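# Slide tray side guide snug against paper stack

## Task

Push the paper tray's side guide inward until the paper stack sits straight and flush against the tray wall facing the guide. The guide must end up latched in the closest notch, in contact (or almost) with the stack over its whole length, without pinching it. The attempt fails if the guide is pressed extremely hard, moved extremely fast, or if the stack is shoved sideways beyond the tray walls. The result only counts if it holds without the robot; release the guide and move the gripper away at the end.

## Robot and tools

Robot: two Franka FR3 arms, left_arm and right_arm, each ending in a Robotiq 140 mm two-finger gripper. Bases in the scene frame: left_arm at (+0.004, +0.410, 0) m, quat_wxyz (+0.999, 0, 0, -0.042); right_arm at (+0.049, -0.289, 0) m, quat_wxyz (+0.998, 0, 0, -0.057). The names left and right do not refer to image sides.

Scene frame: origin on the table top midway between the arms, +z up, +x out across the table, left_arm on the +y side. Each result's state line gives, per arm, end_effector_position (metres) and end_effector_quat_wxyz. That position is the point between the pads when closed; closed fingertips extend about 33 mm past it, open ones about 9 mm. Fingers point along the gripper's +z and close along its y. Reported hand positions can be off, more so at long reach.

execute_actions takes "actions", a list holding zero or one item, plus optional "pictures" (boolean). Empty list: just report the state. A wait: {"steps": N}, N up to 300 control steps (1/30 s each), counted from the last result and including your reply time. A move: {"rows": [...], "steps": N}, N up to 15 (default 15), 1 to 15 rows; each row runs for one step and the last row repeats to fill the count. A refused call sends nothing.

Each row is one list of exactly 20 numbers, each in [-1, 1], covering both arms even if one is idle: left_arm's 7 joint values, then its gripper position, force_limit, speed; then the same 10 for right_arm. The joint values are offsets, not poses: they are added to the joint angles shown in the latest result that lists them (or, before any such result in the scene, and for later calls within one reply, to where the robot is when the action starts). They are not relative to the preceding row. Scale: 1.0 equals 1.427 rad for waist, shoulder, upper arm roll and elbow; 3.044 rad for forearm roll; 2.596 rad for wrist pitch; 3.91 rad for wrist roll. Joint ranges (rad), in order: waist -2.744..2.744, shoulder -1.784..1.784, upper arm roll -2.901..2.901, elbow -3.042..-0.152, forearm roll -2.807..2.807, wrist pitch 0.544..4.517, wrist roll -3.016..3.016. Asking more than 0.018 rad beyond a limit is refused; true limits may differ by up to 0.018 rad, and a target past the real end is clipped there, sometimes reported as "joint sent to its limit". All-zero joint values are not a hold; they drive back to the reference angles.

Gripper numbers are absolute settings. position: +1 fully open (140 mm), about -0.8 pads touching, -1 close until blocked. force_limit: -1 about 14 N, 0 about 60 N, +1 about 107 N. speed: -1 about 30 mm/s, 0 about 140, +1 about 250. To leave a gripper unchanged, repeat its previous three numbers (0 is a real command). Closing moves the fingertips about 24 mm further out, so keep clearance above surfaces.

Motion limits: each step's joint target stays within a lead of the measured angle (0.248 rad for the first four joints, 0.677 forearm roll, 0.715 wrist pitch, 1.54 wrist roll), and targets that would move the gripper more than 70 mm from its measured spot are scaled back. Between calls the arms keep heading to the last row's target until they stall or a step is HELD.

Result lines: Joint positions and velocities per arm (rad, rad/s); joint torques and external joint torque estimates (noisy, include friction and held weight). object_status: 0 moving, 1 blocked while opening, 2 blocked while closing (a grip), 3 reached target or pads met. position_measured counts run from 3 (open) to 230 (pads met), not linear. HELD marks steps where a row was not sent; "joint command not followed" means the clearance check altered joint targets. To squeeze harder while status is 2, raise force_limit and change position slightly (e.g. -1 to -0.98).

Faults: joint torque at load limit (85 N m for the first four joints, 11 for the wrist joints) or outside force of 85 N on an arm stops that arm for 10 s. MOTOR HOT warns before an over-temperature brake stop. Do not let the arms hit or press each other.

zoom_image: {"camera", "region": [x0, y0, x1, y1]} in pixels, max 504x504, gives a finer view of that camera's last image. Cameras (896x504): cam_head_left, cam_head_right, cam_high, cam_low, cam_left_wrist, cam_right_wrist. show_instructions shows the reference pages; read_manual gives licence texts; finished_scene {"scene": n} ends and grades the scene, irreversibly.

Cautions: push the guide gently and slowly; do not drive the stack past the tray walls; nothing may leave the table; a loose object may get brief random nudges. Before finishing, make sure the guide is latched and the stack stays squared without the gripper, then open and withdraw.

Each tool is called after ">>>" in YAML: its name, and indented under it one key for each argument.

Reference images:

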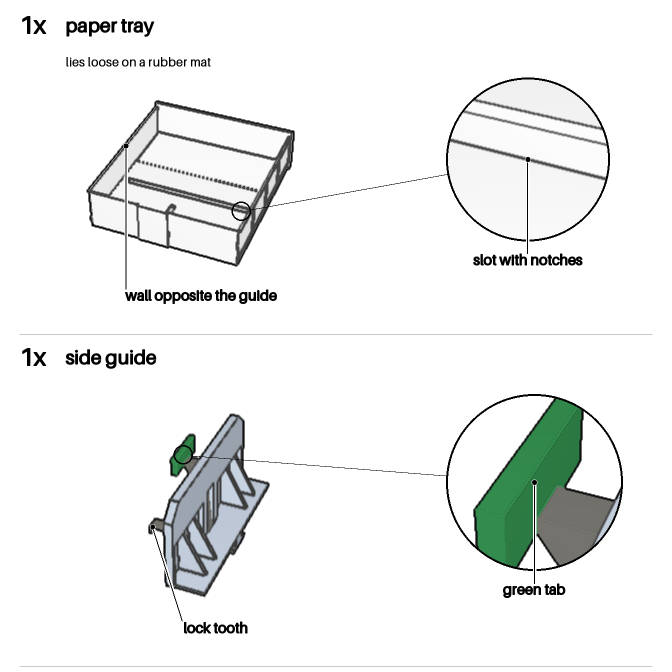

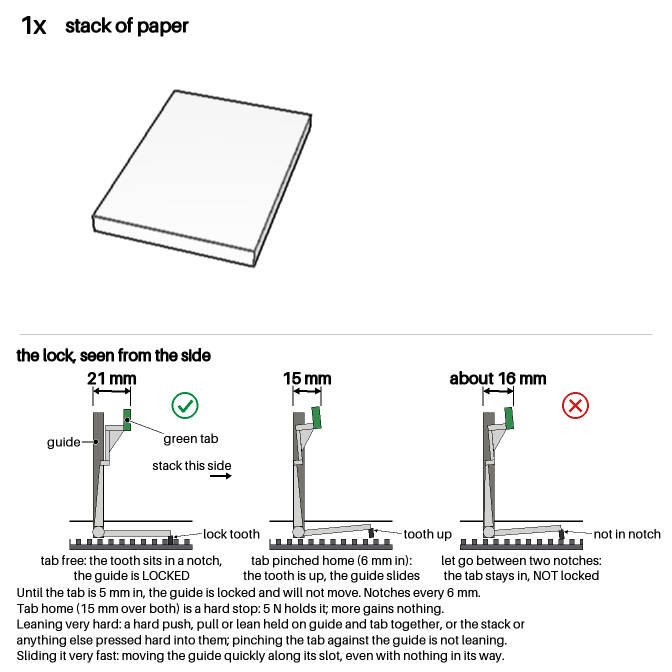

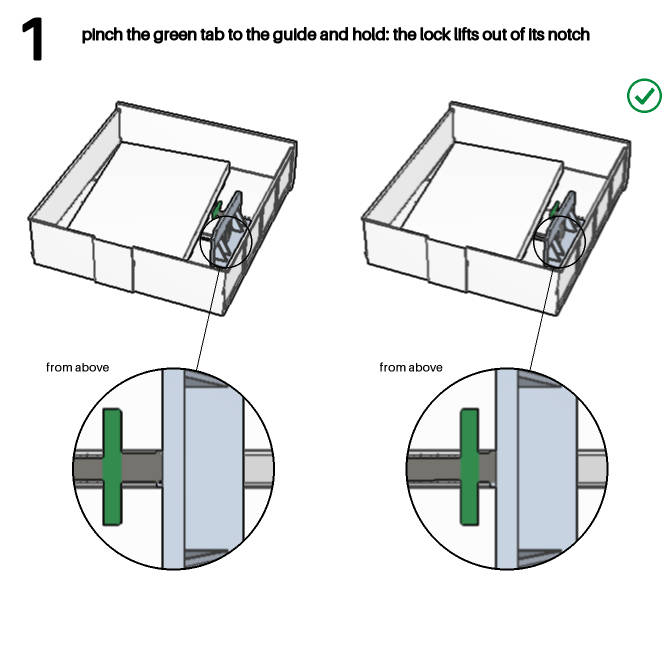

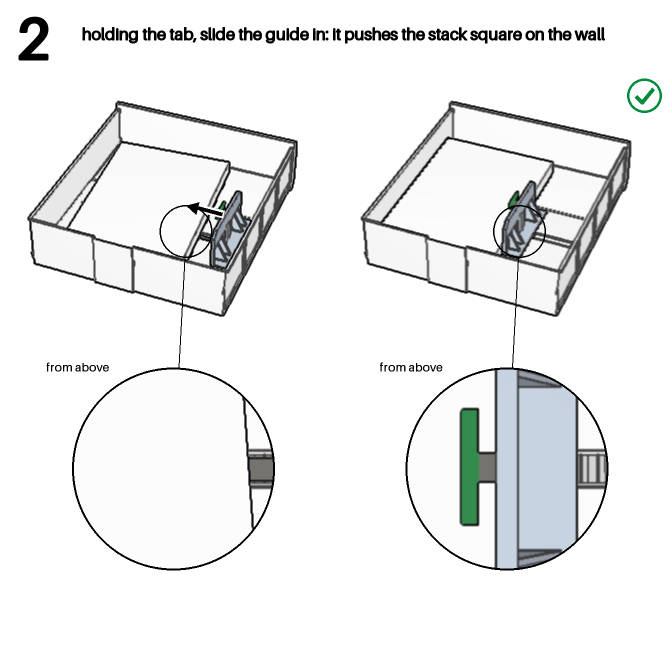

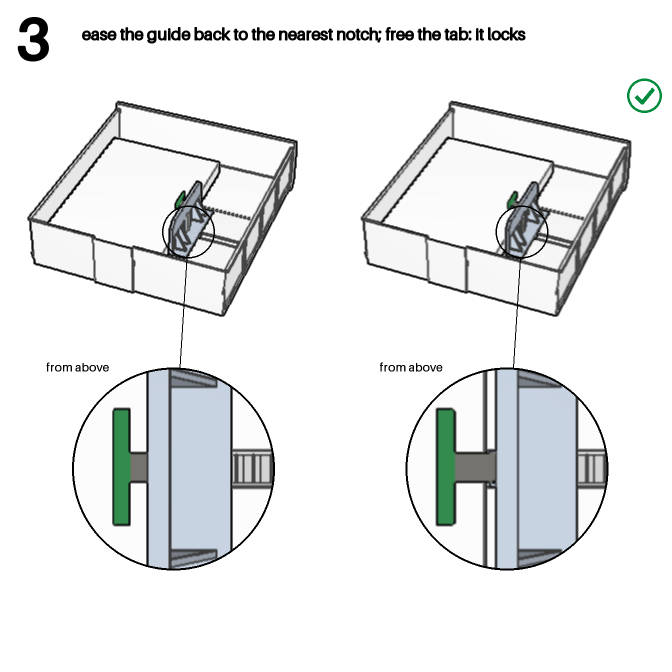

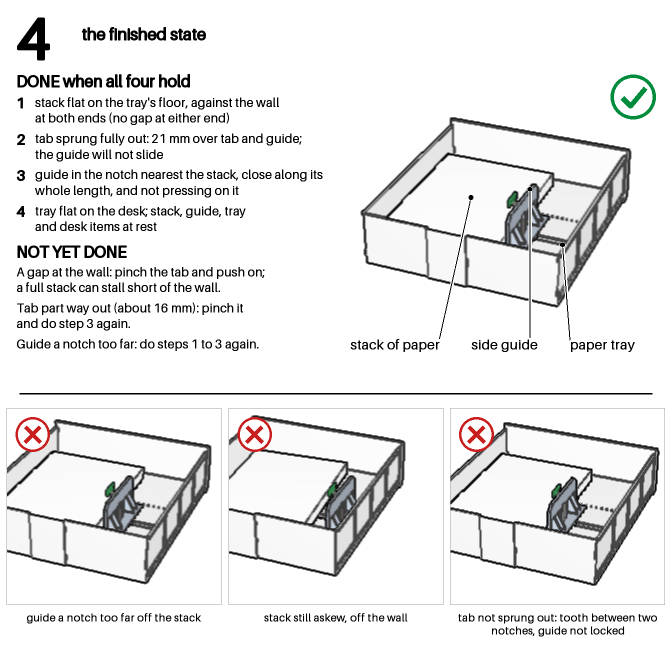

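## Session

>>> execute_actions:
  actions: []

Scene clock: 0.00 s of 4100.00 s.
left_arm: end_effector_position=(+0.4844, +0.0614, +0.2578) position_measured=3 object_status=3 end_effector_quat_wxyz=(-0.487, -0.346, +0.626, -0.501) | right_arm: end_effector_position=(-0.0009, -0.8727, +0.2409) position_measured=3 object_status=3 end_effector_quat_wxyz=(-0.114, +0.860, +0.498, +0.014)
Joint positions: left_arm=[-0.062  0.443  0.101 -2.027 -1.416  1.425  1.211] | right_arm=[-1.42   0.308 -0.083 -1.577 -0.074  1.675  2.061]
Joint velocities: left_arm=[ 0.001  0.001 -0.001  0.001  0.001  0.002  0.001] | right_arm=[ 0.     0.    -0.     0.001 -0.001 -0.001 -0.001]
Joint torques (N m, as the joint torque sensors report them, + toward a larger angle): no reading
External joint torques (N m, as the arm's controller estimates them; a push from outside toward a larger angle lowers the number): no reading

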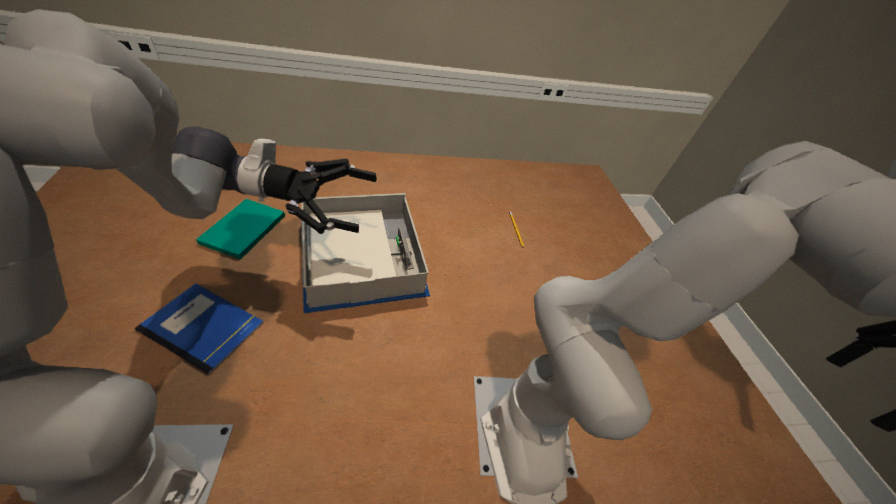

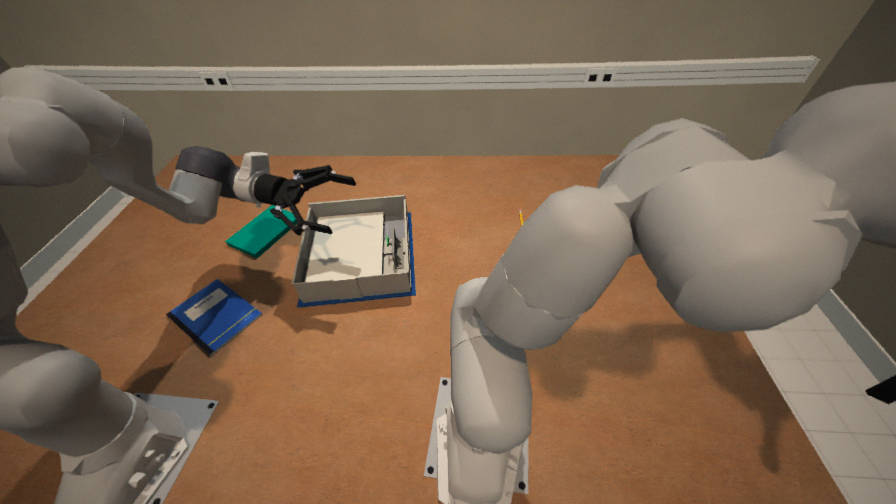

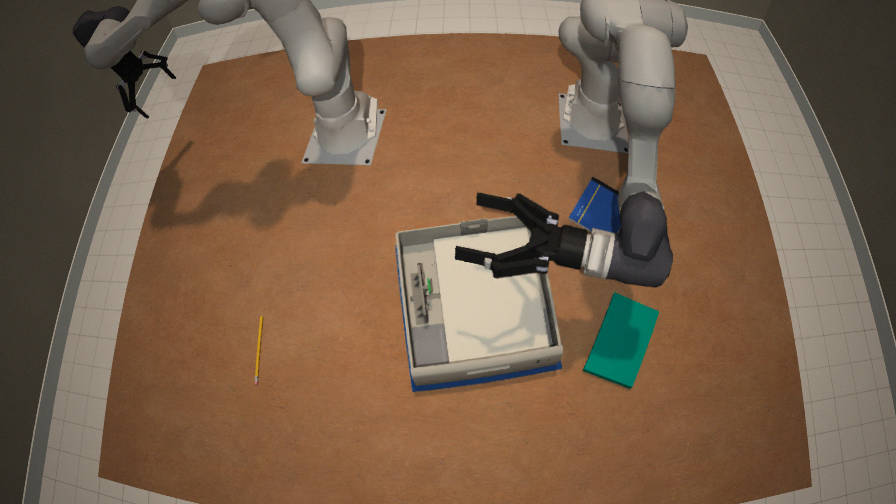

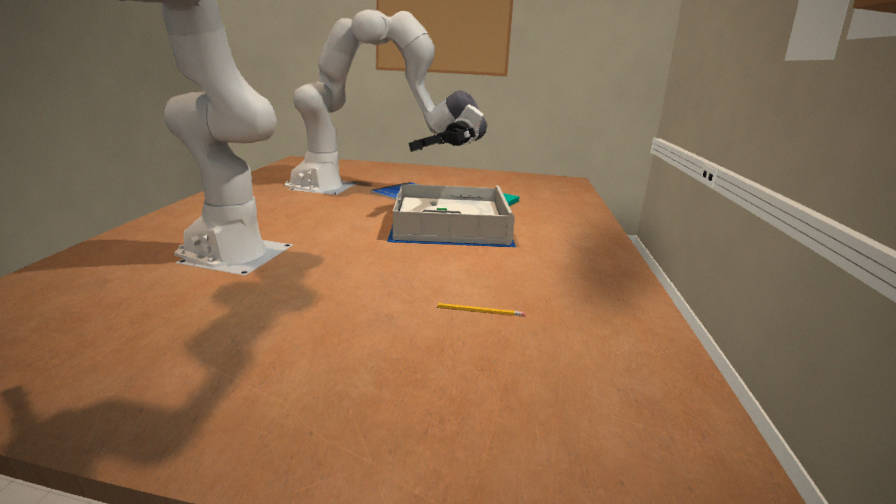

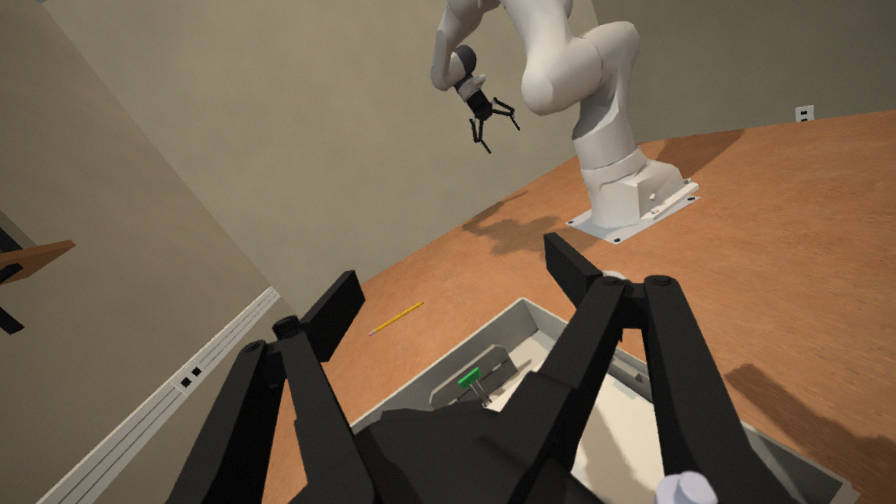

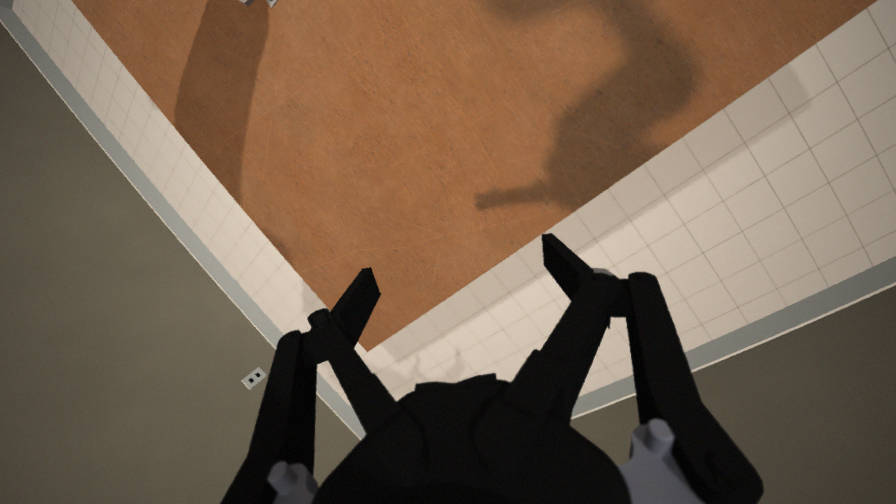

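>>> execute_actions:
  actions:
    - {"rows":[[0,0,0,0.317,0,0,0,-0.25,-1,0,0,0,0,0,0,0,0,1,0,0],[0,0,0,0.317,0,0,0,-0.25,-1,0,0,0,0,0,0,0,0,1,0,0],[0,0,0,0.317,0,0,0,-0.25,-1,0,0,0,0,0,0,0,0,1,0,0],[0,0,0,0.317,0,0,0,-0.25,-1,0,0,0,0,0,0,0,0,1,0,0],[0,0,0,0.317,0,0,0,-0.25,-1,0,0,0,0,0,0,0,0,1,0,0],[0,0,0,0.317,0,0,0,-0.25,-1,0,0,0,0,0,0,0,0,1,0,0],[-0.383,0.004,-0.071,0.317,0.465,0.23,-0.118,-0.25,-1,0,0,0,0,0,0,0,0,1,0,0]]}
  pictures: false

>>> execute_actions:
  actions:
    - {"steps":90}

Scene clock: 17.83 s of 4100.00 s.
left_arm: end_effector_position=(+0.5052, +0.0010, +0.2058) position_measured=108 object_status=0 end_effector_quat_wxyz=(-0.252, -0.183, +0.924, -0.222) | right_arm: end_effector_position=(-0.0009, -0.8727, +0.2409) position_measured=3 object_status=3 end_effector_quat_wxyz=(-0.114, +0.860, +0.498, +0.014)
Joint positions: left_arm=[-0.352  0.444  0.049 -1.606 -0.696  1.777  1.033] | right_arm=[-1.42   0.308 -0.083 -1.577 -0.074  1.675  2.061]
Joint velocities: left_arm=[-1.885  0.093 -0.241  0.378  4.515  1.528 -0.928] | right_arm=[-0.    -0.001 -0.001 -0.001 -0.001  0.     0.001]
Joint torques (N m, as the joint torque sensors report them, + toward a larger angle): left_arm=[-18.31 -46.38 -15.13  24.24  -1.65  -0.01  -0.42] | right_arm=[ -0.04 -41.64  -0.05  24.65   0.52   2.    -0.02]
External joint torques (N m, as the arm's controller estimates them; a push from outside toward a larger angle lowers the number): left_arm=[-0.71  0.7  -0.09  2.53  2.06  0.89 -0.45] | right_arm=[-0.02 -0.09  0.52  0.96 -0.08  0.16 -0.01]
Steps of this call (steps 1 to 90: nothing new was sent; then 14.33 s passed at rest; steps 91 to 105: all 15 steps of this action). Readings (joint positions | what the end effector reports):
91: left_arm=[-0.062 0.453 0.101 -1.996 -1.413 1.424 1.211] | right_arm=[-1.420 0.308 -0.083 -1.577 -0.074 1.675 2.061] | left_arm position_measured=3 object_status=0 | right_arm position_measured=3 object_status=3
92: left_arm=[-0.062 0.460 0.101 -1.949 -1.413 1.424 1.211] | right_arm=[-1.420 0.308 -0.083 -1.577 -0.074 1.675 2.061] | left_arm position_measured=9 object_status=0 | right_arm position_measured=3 object_status=3
94: left_arm=[-0.062 0.460 0.101 -1.857 -1.412 1.425 1.211] | right_arm=[-1.420 0.308 -0.083 -1.577 -0.074 1.675 2.061] | left_arm position_measured=24 object_status=0 | right_arm position_measured=3 object_status=3
98: left_arm=[-0.091 0.440 0.098 -1.709 -1.313 1.498 1.179] | right_arm=[-1.420 0.308 -0.083 -1.577 -0.074 1.675 2.061] | left_arm position_measured=55 object_status=0 | right_arm position_measured=3 object_status=3
105: the state above

Scene clock: 20.83 s of 4100.00 s.
left_arm: end_effector_position=(+0.5269, -0.0235, +0.1689) position_measured=160 object_status=3 end_effector_quat_wxyz=(-0.003, -0.065, +0.998, +0.000) | right_arm: end_effector_position=(-0.0009, -0.8727, +0.2409) position_measured=3 object_status=3 end_effector_quat_wxyz=(-0.114, +0.860, +0.498, +0.014)
Joint positions: left_arm=[-0.606  0.449  0.001 -1.576 -0.005  2.02   0.753] | right_arm=[-1.42   0.308 -0.083 -1.577 -0.074  1.675  2.061]
Joint velocities: left_arm=[ 0.001  0.    -0.    -0.     0.001  0.     0.001] | right_arm=[ 0.001 -0.    -0.    -0.    -0.002  0.     0.001]
Joint torques (N m, as the joint torque sensors report them, + toward a larger angle): left_arm=[ -1.09 -45.56   0.72  24.68   1.88   2.94  -0.18] | right_arm=[  0.48 -41.58  -0.02  24.84   0.52   1.97   0.04]
External joint torques (N m, as the arm's controller estimates them; a push from outside toward a larger angle lowers the number): left_arm=[-1.06  0.38  0.34  0.68  1.17  0.5  -0.18] | right_arm=[ 0.47 -0.05  0.52  1.1  -0.08  0.12  0.05]
Steps of this call (steps 1 to 45: the robot went on to your last target; steps 46 to 90: nothing new was sent). Readings (joint positions | what the end effector reports):
1: left_arm=[-0.421 0.446 0.041 -1.595 -0.538 1.823 1.004] | right_arm=[-1.420 0.308 -0.083 -1.577 -0.074 1.675 2.061] | left_arm position_measured=115 object_status=0 | right_arm position_measured=3 object_status=3
2: left_arm=[-0.484 0.449 0.027 -1.588 -0.408 1.859 0.978] | right_arm=[-1.420 0.308 -0.083 -1.577 -0.074 1.675 2.061] | left_arm position_measured=123 object_status=0 | right_arm position_measured=3 object_status=3
4: left_arm=[-0.577 0.450 -0.007 -1.581 -0.238 1.911 0.933] | right_arm=[-1.420 0.308 -0.083 -1.577 -0.074 1.675 2.061] | left_arm position_measured=138 object_status=0 | right_arm position_measured=3 object_status=3
8: left_arm=[-0.633 0.449 -0.027 -1.576 -0.084 1.970 0.869] | right_arm=[-1.420 0.308 -0.083 -1.577 -0.074 1.675 2.061] | left_arm position_measured=160 object_status=0 | right_arm position_measured=3 object_status=3
90: the state above
All arms were judged still, so your last target was given up. Only a new action makes them travel on or press farther. Fingers that are still opening or closing keep moving.
camera_calibration (this result's frames):
cam_left_wrist: T_world_to_cam=[[0.0955508, 0.994609, -0.0402796, -0.0140486], [0.933608, -0.0755062, 0.350249, -0.53711], [0.34532, -0.0710719, -0.93579, 0.157962], [0, 0, 0, 1]] pos_world=[0.448245, -0.0153555, 0.335376]
cam_right_wrist: T_world_to_cam=[[0.719009, -0.650368, -0.245046, -0.498483], [-0.592693, -0.757926, 0.272513, -0.711367], [-0.36296, -0.0507018, -0.930424, 0.382119], [0, 0, 0, 1]] pos_world=[0.0754855, -0.843986, 0.427238]

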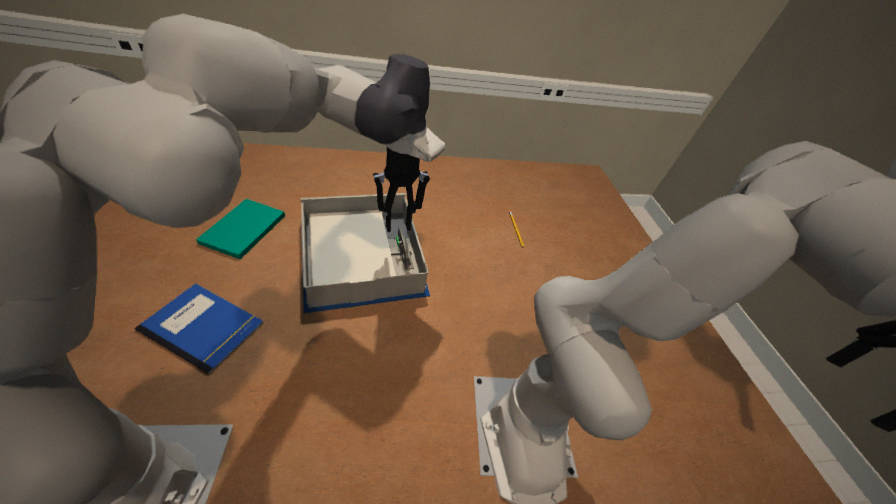

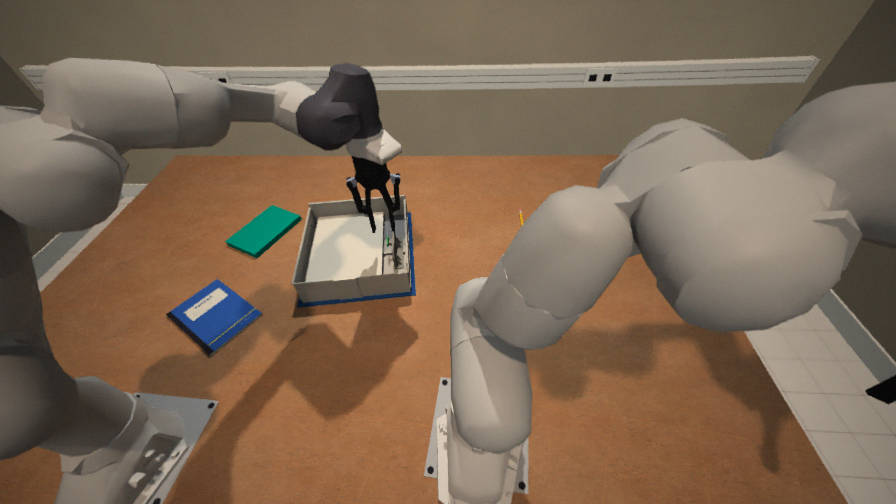

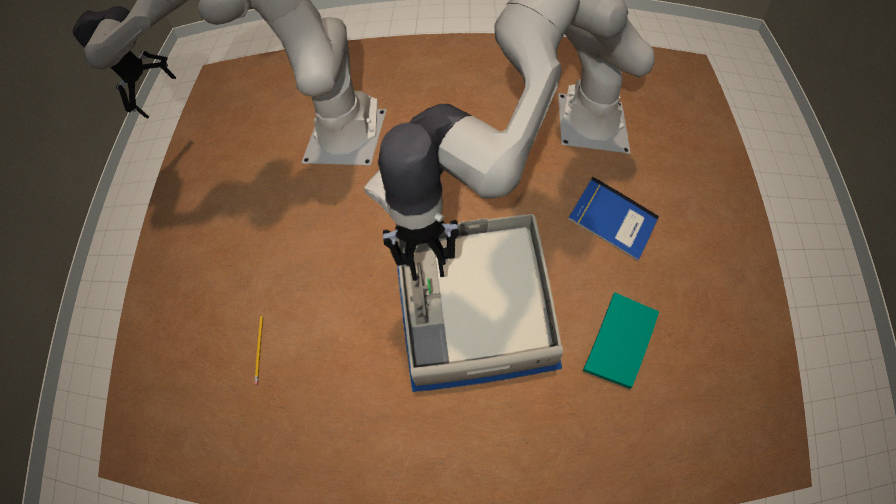

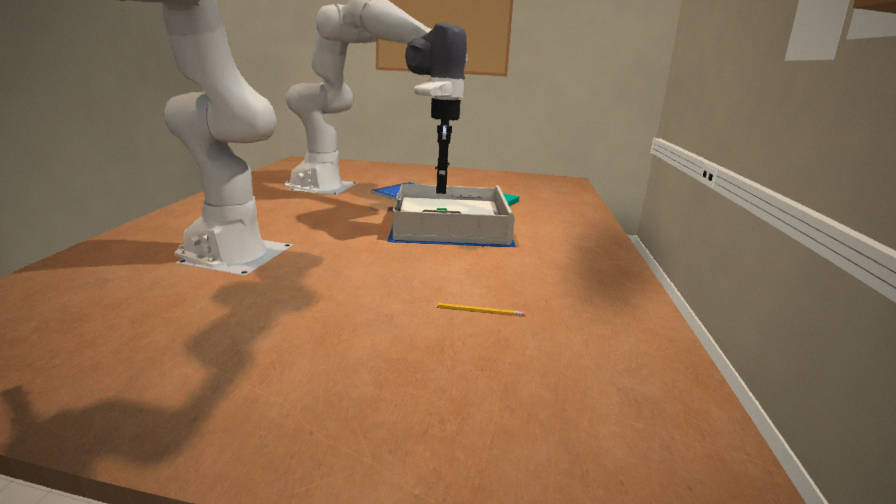

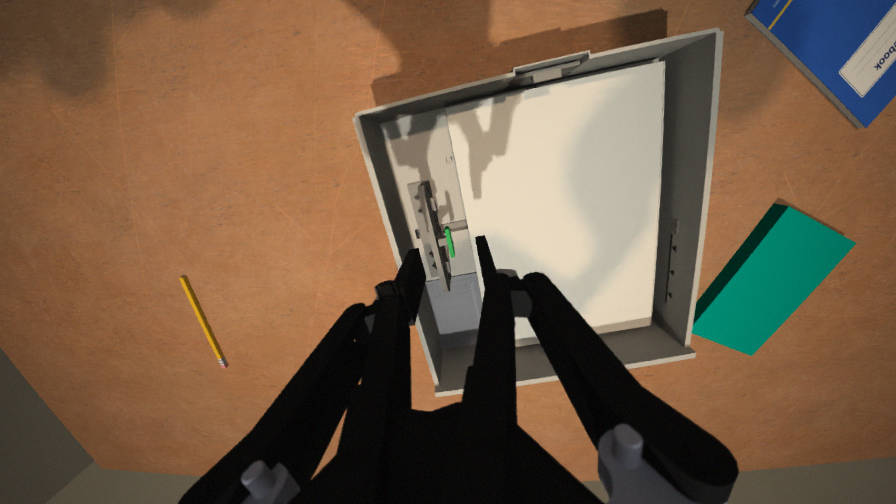

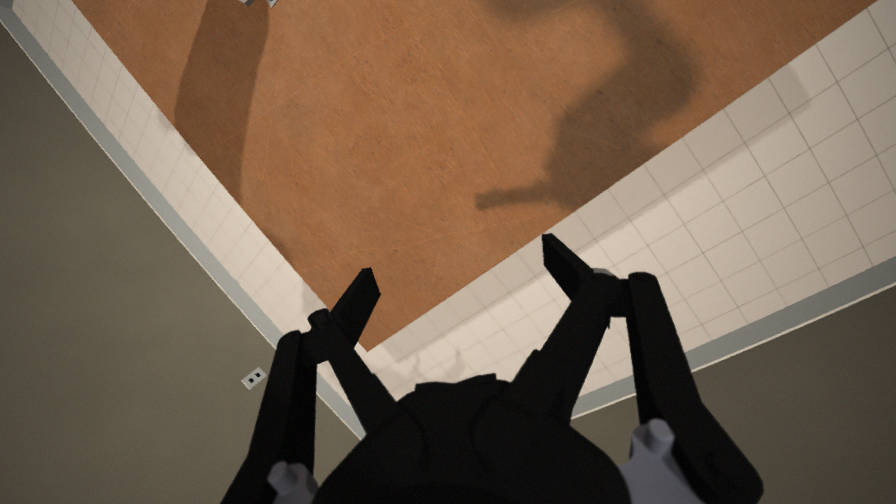

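>>> execute_actions:
  actions:
    - {"rows":[[-0.008,0.07,0,0.018,0,0.03,-0.003,-0.25,-1,0,0,0,0,0,0,0,0,1,0,0]]}
  pictures: false

>>> execute_actions:
  actions:
    - {"steps":20}

>>> zoom_image:
  camera: "cam_left_wrist"
  region: [350,150,550,350]

>>> zoom_image:
  camera: "cam_low"
  region: [380,160,520,250]

Scene clock: 28.73 s of 4100.00 s.
left_arm: end_effector_position=(+0.5337, -0.0373, +0.1171) position_measured=160 object_status=3 end_effector_quat_wxyz=(-0.005, -0.064, +0.998, +0.002) | right_arm: end_effector_position=(-0.0009, -0.8727, +0.2409) position_measured=3 object_status=3 end_effector_quat_wxyz=(-0.114, +0.860, +0.498, +0.014)
Joint positions: left_arm=[-0.616  0.549  0.002 -1.551 -0.005  2.091  0.746] | right_arm=[-1.42   0.308 -0.083 -1.577 -0.074  1.675  2.061]
Joint velocities: left_arm=[ 0.001 -0.017 -0.001  0.01  -0.001  0.03  -0.006] | right_arm=[ 0.001  0.    -0.001 -0.001 -0.    -0.    -0.   ]
Joint torques (N m, as the joint torque sensors report them, + toward a larger angle): left_arm=[ -0.85 -47.31   1.57  24.04   0.67   2.9   -0.14] | right_arm=[  0.85 -42.16  -0.48  24.59   0.56   1.94  -0.07]
External joint torques (N m, as the arm's controller estimates them; a push from outside toward a larger angle lowers the number): left_arm=[-0.97 -0.17  1.    1.06  0.    0.57 -0.14] | right_arm=[ 0.82 -0.58  0.04  0.84 -0.05  0.09 -0.07]
Steps of this call (steps 1 to 90: nothing new was sent; then 4.40 s passed at rest; steps 91 to 105: all 15 steps of this action). Readings (joint positions | what the end effector reports):
91: left_arm=[-0.607 0.461 0.002 -1.564 -0.005 2.032 0.752] | right_arm=[-1.420 0.308 -0.083 -1.577 -0.074 1.675 2.061] | left_arm position_measured=160 object_status=3 | right_arm position_measured=3 object_status=3
92: left_arm=[-0.609 0.482 0.002 -1.554 -0.005 2.045 0.751] | right_arm=[-1.420 0.308 -0.083 -1.577 -0.074 1.675 2.061] | left_arm position_measured=160 object_status=3 | right_arm position_measured=3 object_status=3
94: left_arm=[-0.613 0.519 0.002 -1.551 -0.005 2.063 0.750] | right_arm=[-1.420 0.308 -0.083 -1.577 -0.074 1.675 2.061] | left_arm position_measured=160 object_status=3 | right_arm position_measured=3 object_status=3
98: left_arm=[-0.616 0.554 0.002 -1.555 -0.005 2.078 0.748] | right_arm=[-1.420 0.308 -0.083 -1.577 -0.074 1.675 2.061] | left_arm position_measured=160 object_status=3 | right_arm position_measured=3 object_status=3
105: the state above

Scene clock: 29.40 s of 4100.00 s.
left_arm: end_effector_position=(+0.5350, -0.0384, +0.1181) position_measured=160 object_status=3 end_effector_quat_wxyz=(-0.003, -0.064, +0.998, +0.000) | right_arm: end_effector_position=(-0.0009, -0.8727, +0.2409) position_measured=3 object_status=3 end_effector_quat_wxyz=(-0.114, +0.860, +0.498, +0.014)
Joint positions: left_arm=[-0.616  0.549  0.002 -1.551 -0.005  2.095  0.745] | right_arm=[-1.42   0.308 -0.083 -1.577 -0.074  1.675  2.061]
Joint velocities: left_arm=[-0.001 -0.001  0.    -0.001 -0.     0.    -0.001] | right_arm=[ 0.001 -0.    -0.     0.    -0.     0.     0.   ]
Joint torques (N m, as the joint torque sensors report them, + toward a larger angle): left_arm=[ -0.55 -47.99   1.61  24.43   0.68   2.96  -0.14] | right_arm=[  0.32 -41.41  -0.05  24.59   0.55   2.01  -0.04]
External joint torques (N m, as the arm's controller estimates them; a push from outside toward a larger angle lowers the number): left_arm=[-0.46  0.3   1.18  0.77  0.    0.52 -0.14] | right_arm=[ 0.36  0.28  0.54  0.76 -0.05  0.15 -0.04]
Steps of this call (steps 1 to 15: the robot went on to your last target; steps 16 to 20: nothing new was sent). Readings (joint positions | what the end effector reports):
1: left_arm=[-0.616 0.549 0.002 -1.551 -0.005 2.092 0.746] | right_arm=[-1.420 0.308 -0.083 -1.577 -0.074 1.675 2.061] | left_arm position_measured=160 object_status=3 | right_arm position_measured=3 object_status=3
2: left_arm=[-0.616 0.549 0.002 -1.551 -0.005 2.093 0.746] | right_arm=[-1.420 0.308 -0.083 -1.577 -0.074 1.675 2.061] | left_arm position_measured=160 object_status=3 | right_arm position_measured=3 object_status=3
4: left_arm=[-0.616 0.549 0.002 -1.551 -0.005 2.094 0.746] | right_arm=[-1.420 0.308 -0.083 -1.577 -0.074 1.675 2.061] | left_arm position_measured=160 object_status=3 | right_arm position_measured=3 object_status=3
8: left_arm=[-0.616 0.549 0.002 -1.551 -0.005 2.095 0.746] | right_arm=[-1.420 0.308 -0.083 -1.577 -0.074 1.675 2.061] | left_arm position_measured=160 object_status=3 | right_arm position_measured=3 object_status=3
20: the state above
All arms were judged still, so your last target was given up. Only a new action makes them travel on or press farther. Fingers that are still opening or closing keep moving.
camera_calibration (this result's frames):
cam_left_wrist: T_world_to_cam=[[0.0968045, 0.9945, -0.0399809, -0.00272726], [0.933284, -0.076741, 0.350845, -0.527957], [0.345848, -0.071277, -0.935579, 0.106252], [0, 0, 0, 1]] pos_world=[0.45625, -0.0302303, 0.28453]
cam_right_wrist: T_world_to_cam=[[0.719009, -0.650368, -0.245046, -0.498483], [-0.592693, -0.757926, 0.272512, -0.711367], [-0.36296, -0.0507017, -0.930424, 0.382119], [0, 0, 0, 1]] pos_world=[0.0754855, -0.843986, 0.427238]

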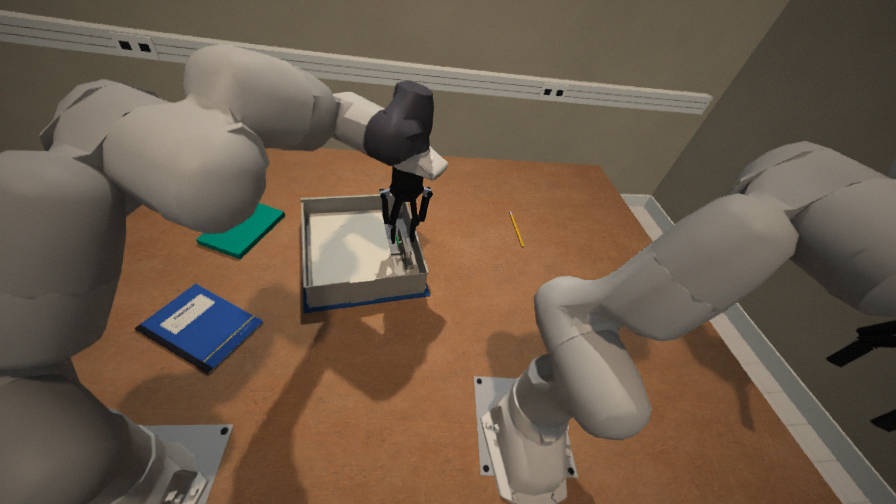

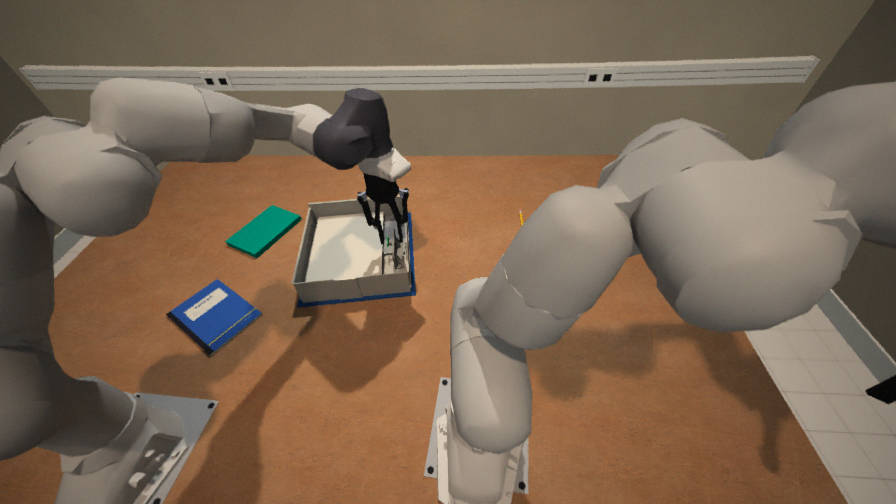

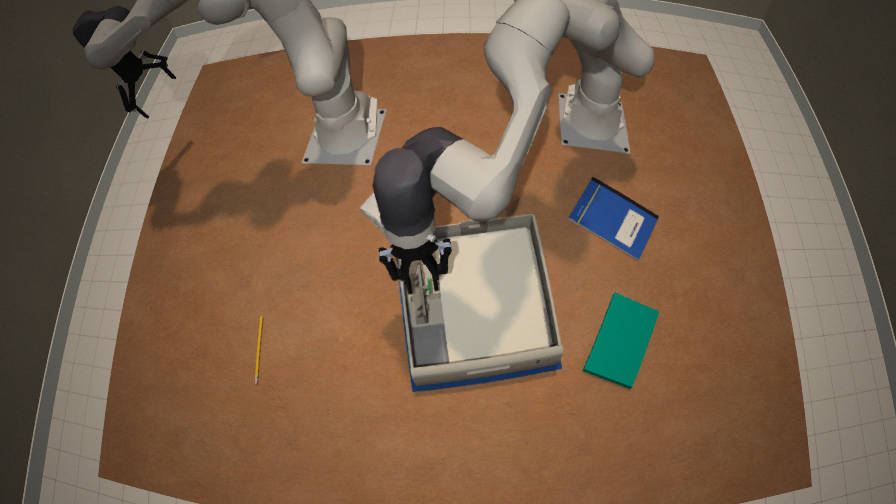

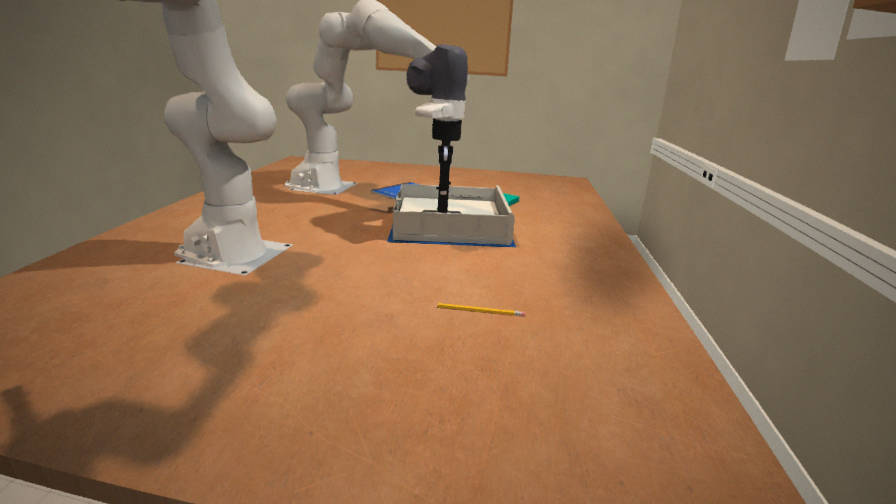

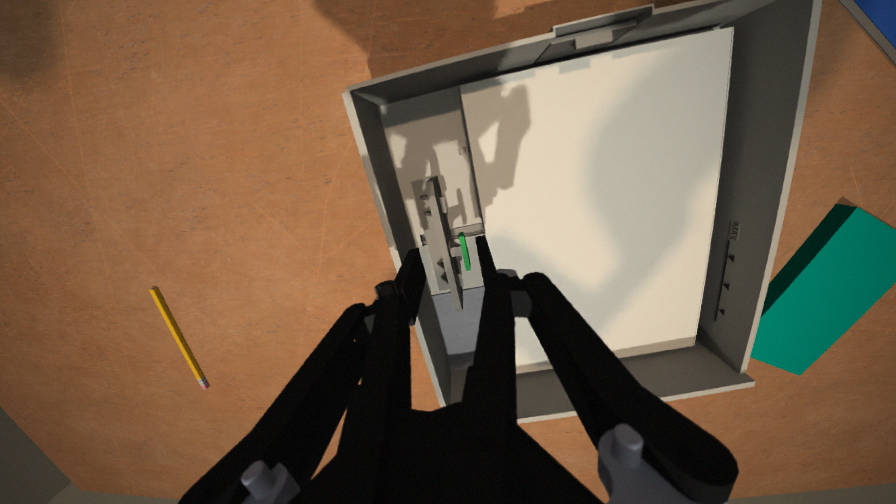

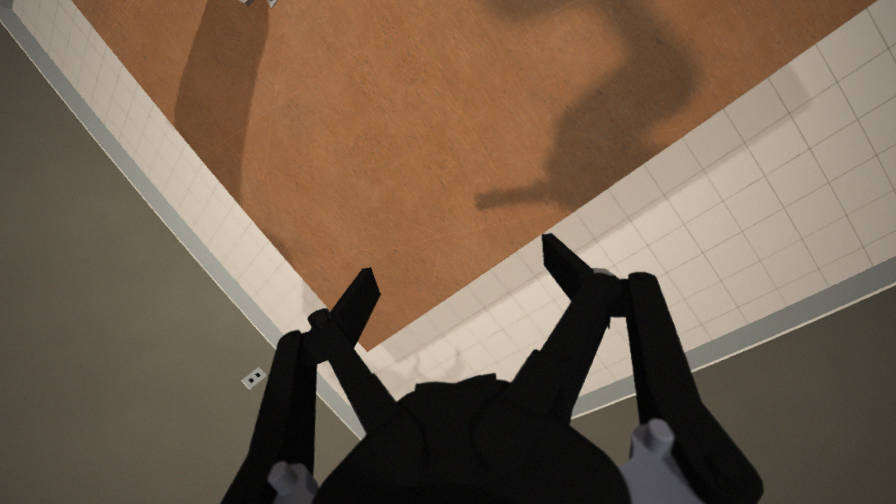

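Region (350, 150, 550, 350) of cam_left_wrist's 896x504 image, scaled by 2.520, with more detail than that image has.

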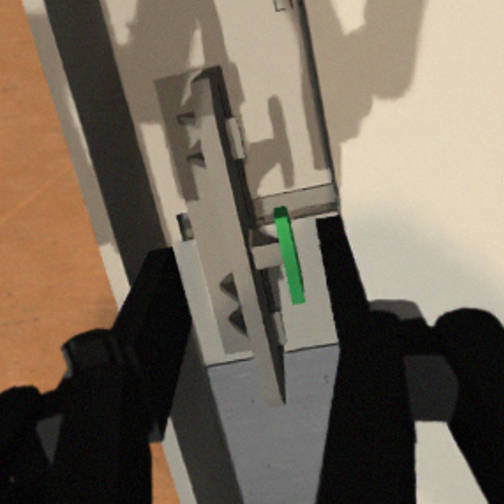

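Region (380, 160, 520, 250) of cam_low's 896x504 image, scaled by 3.600, with more detail than that image has; it fills the top 324 rows of this view, and the rest is white.

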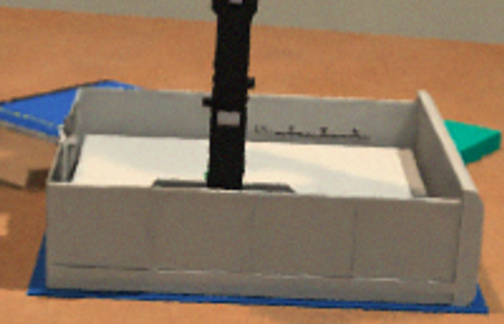

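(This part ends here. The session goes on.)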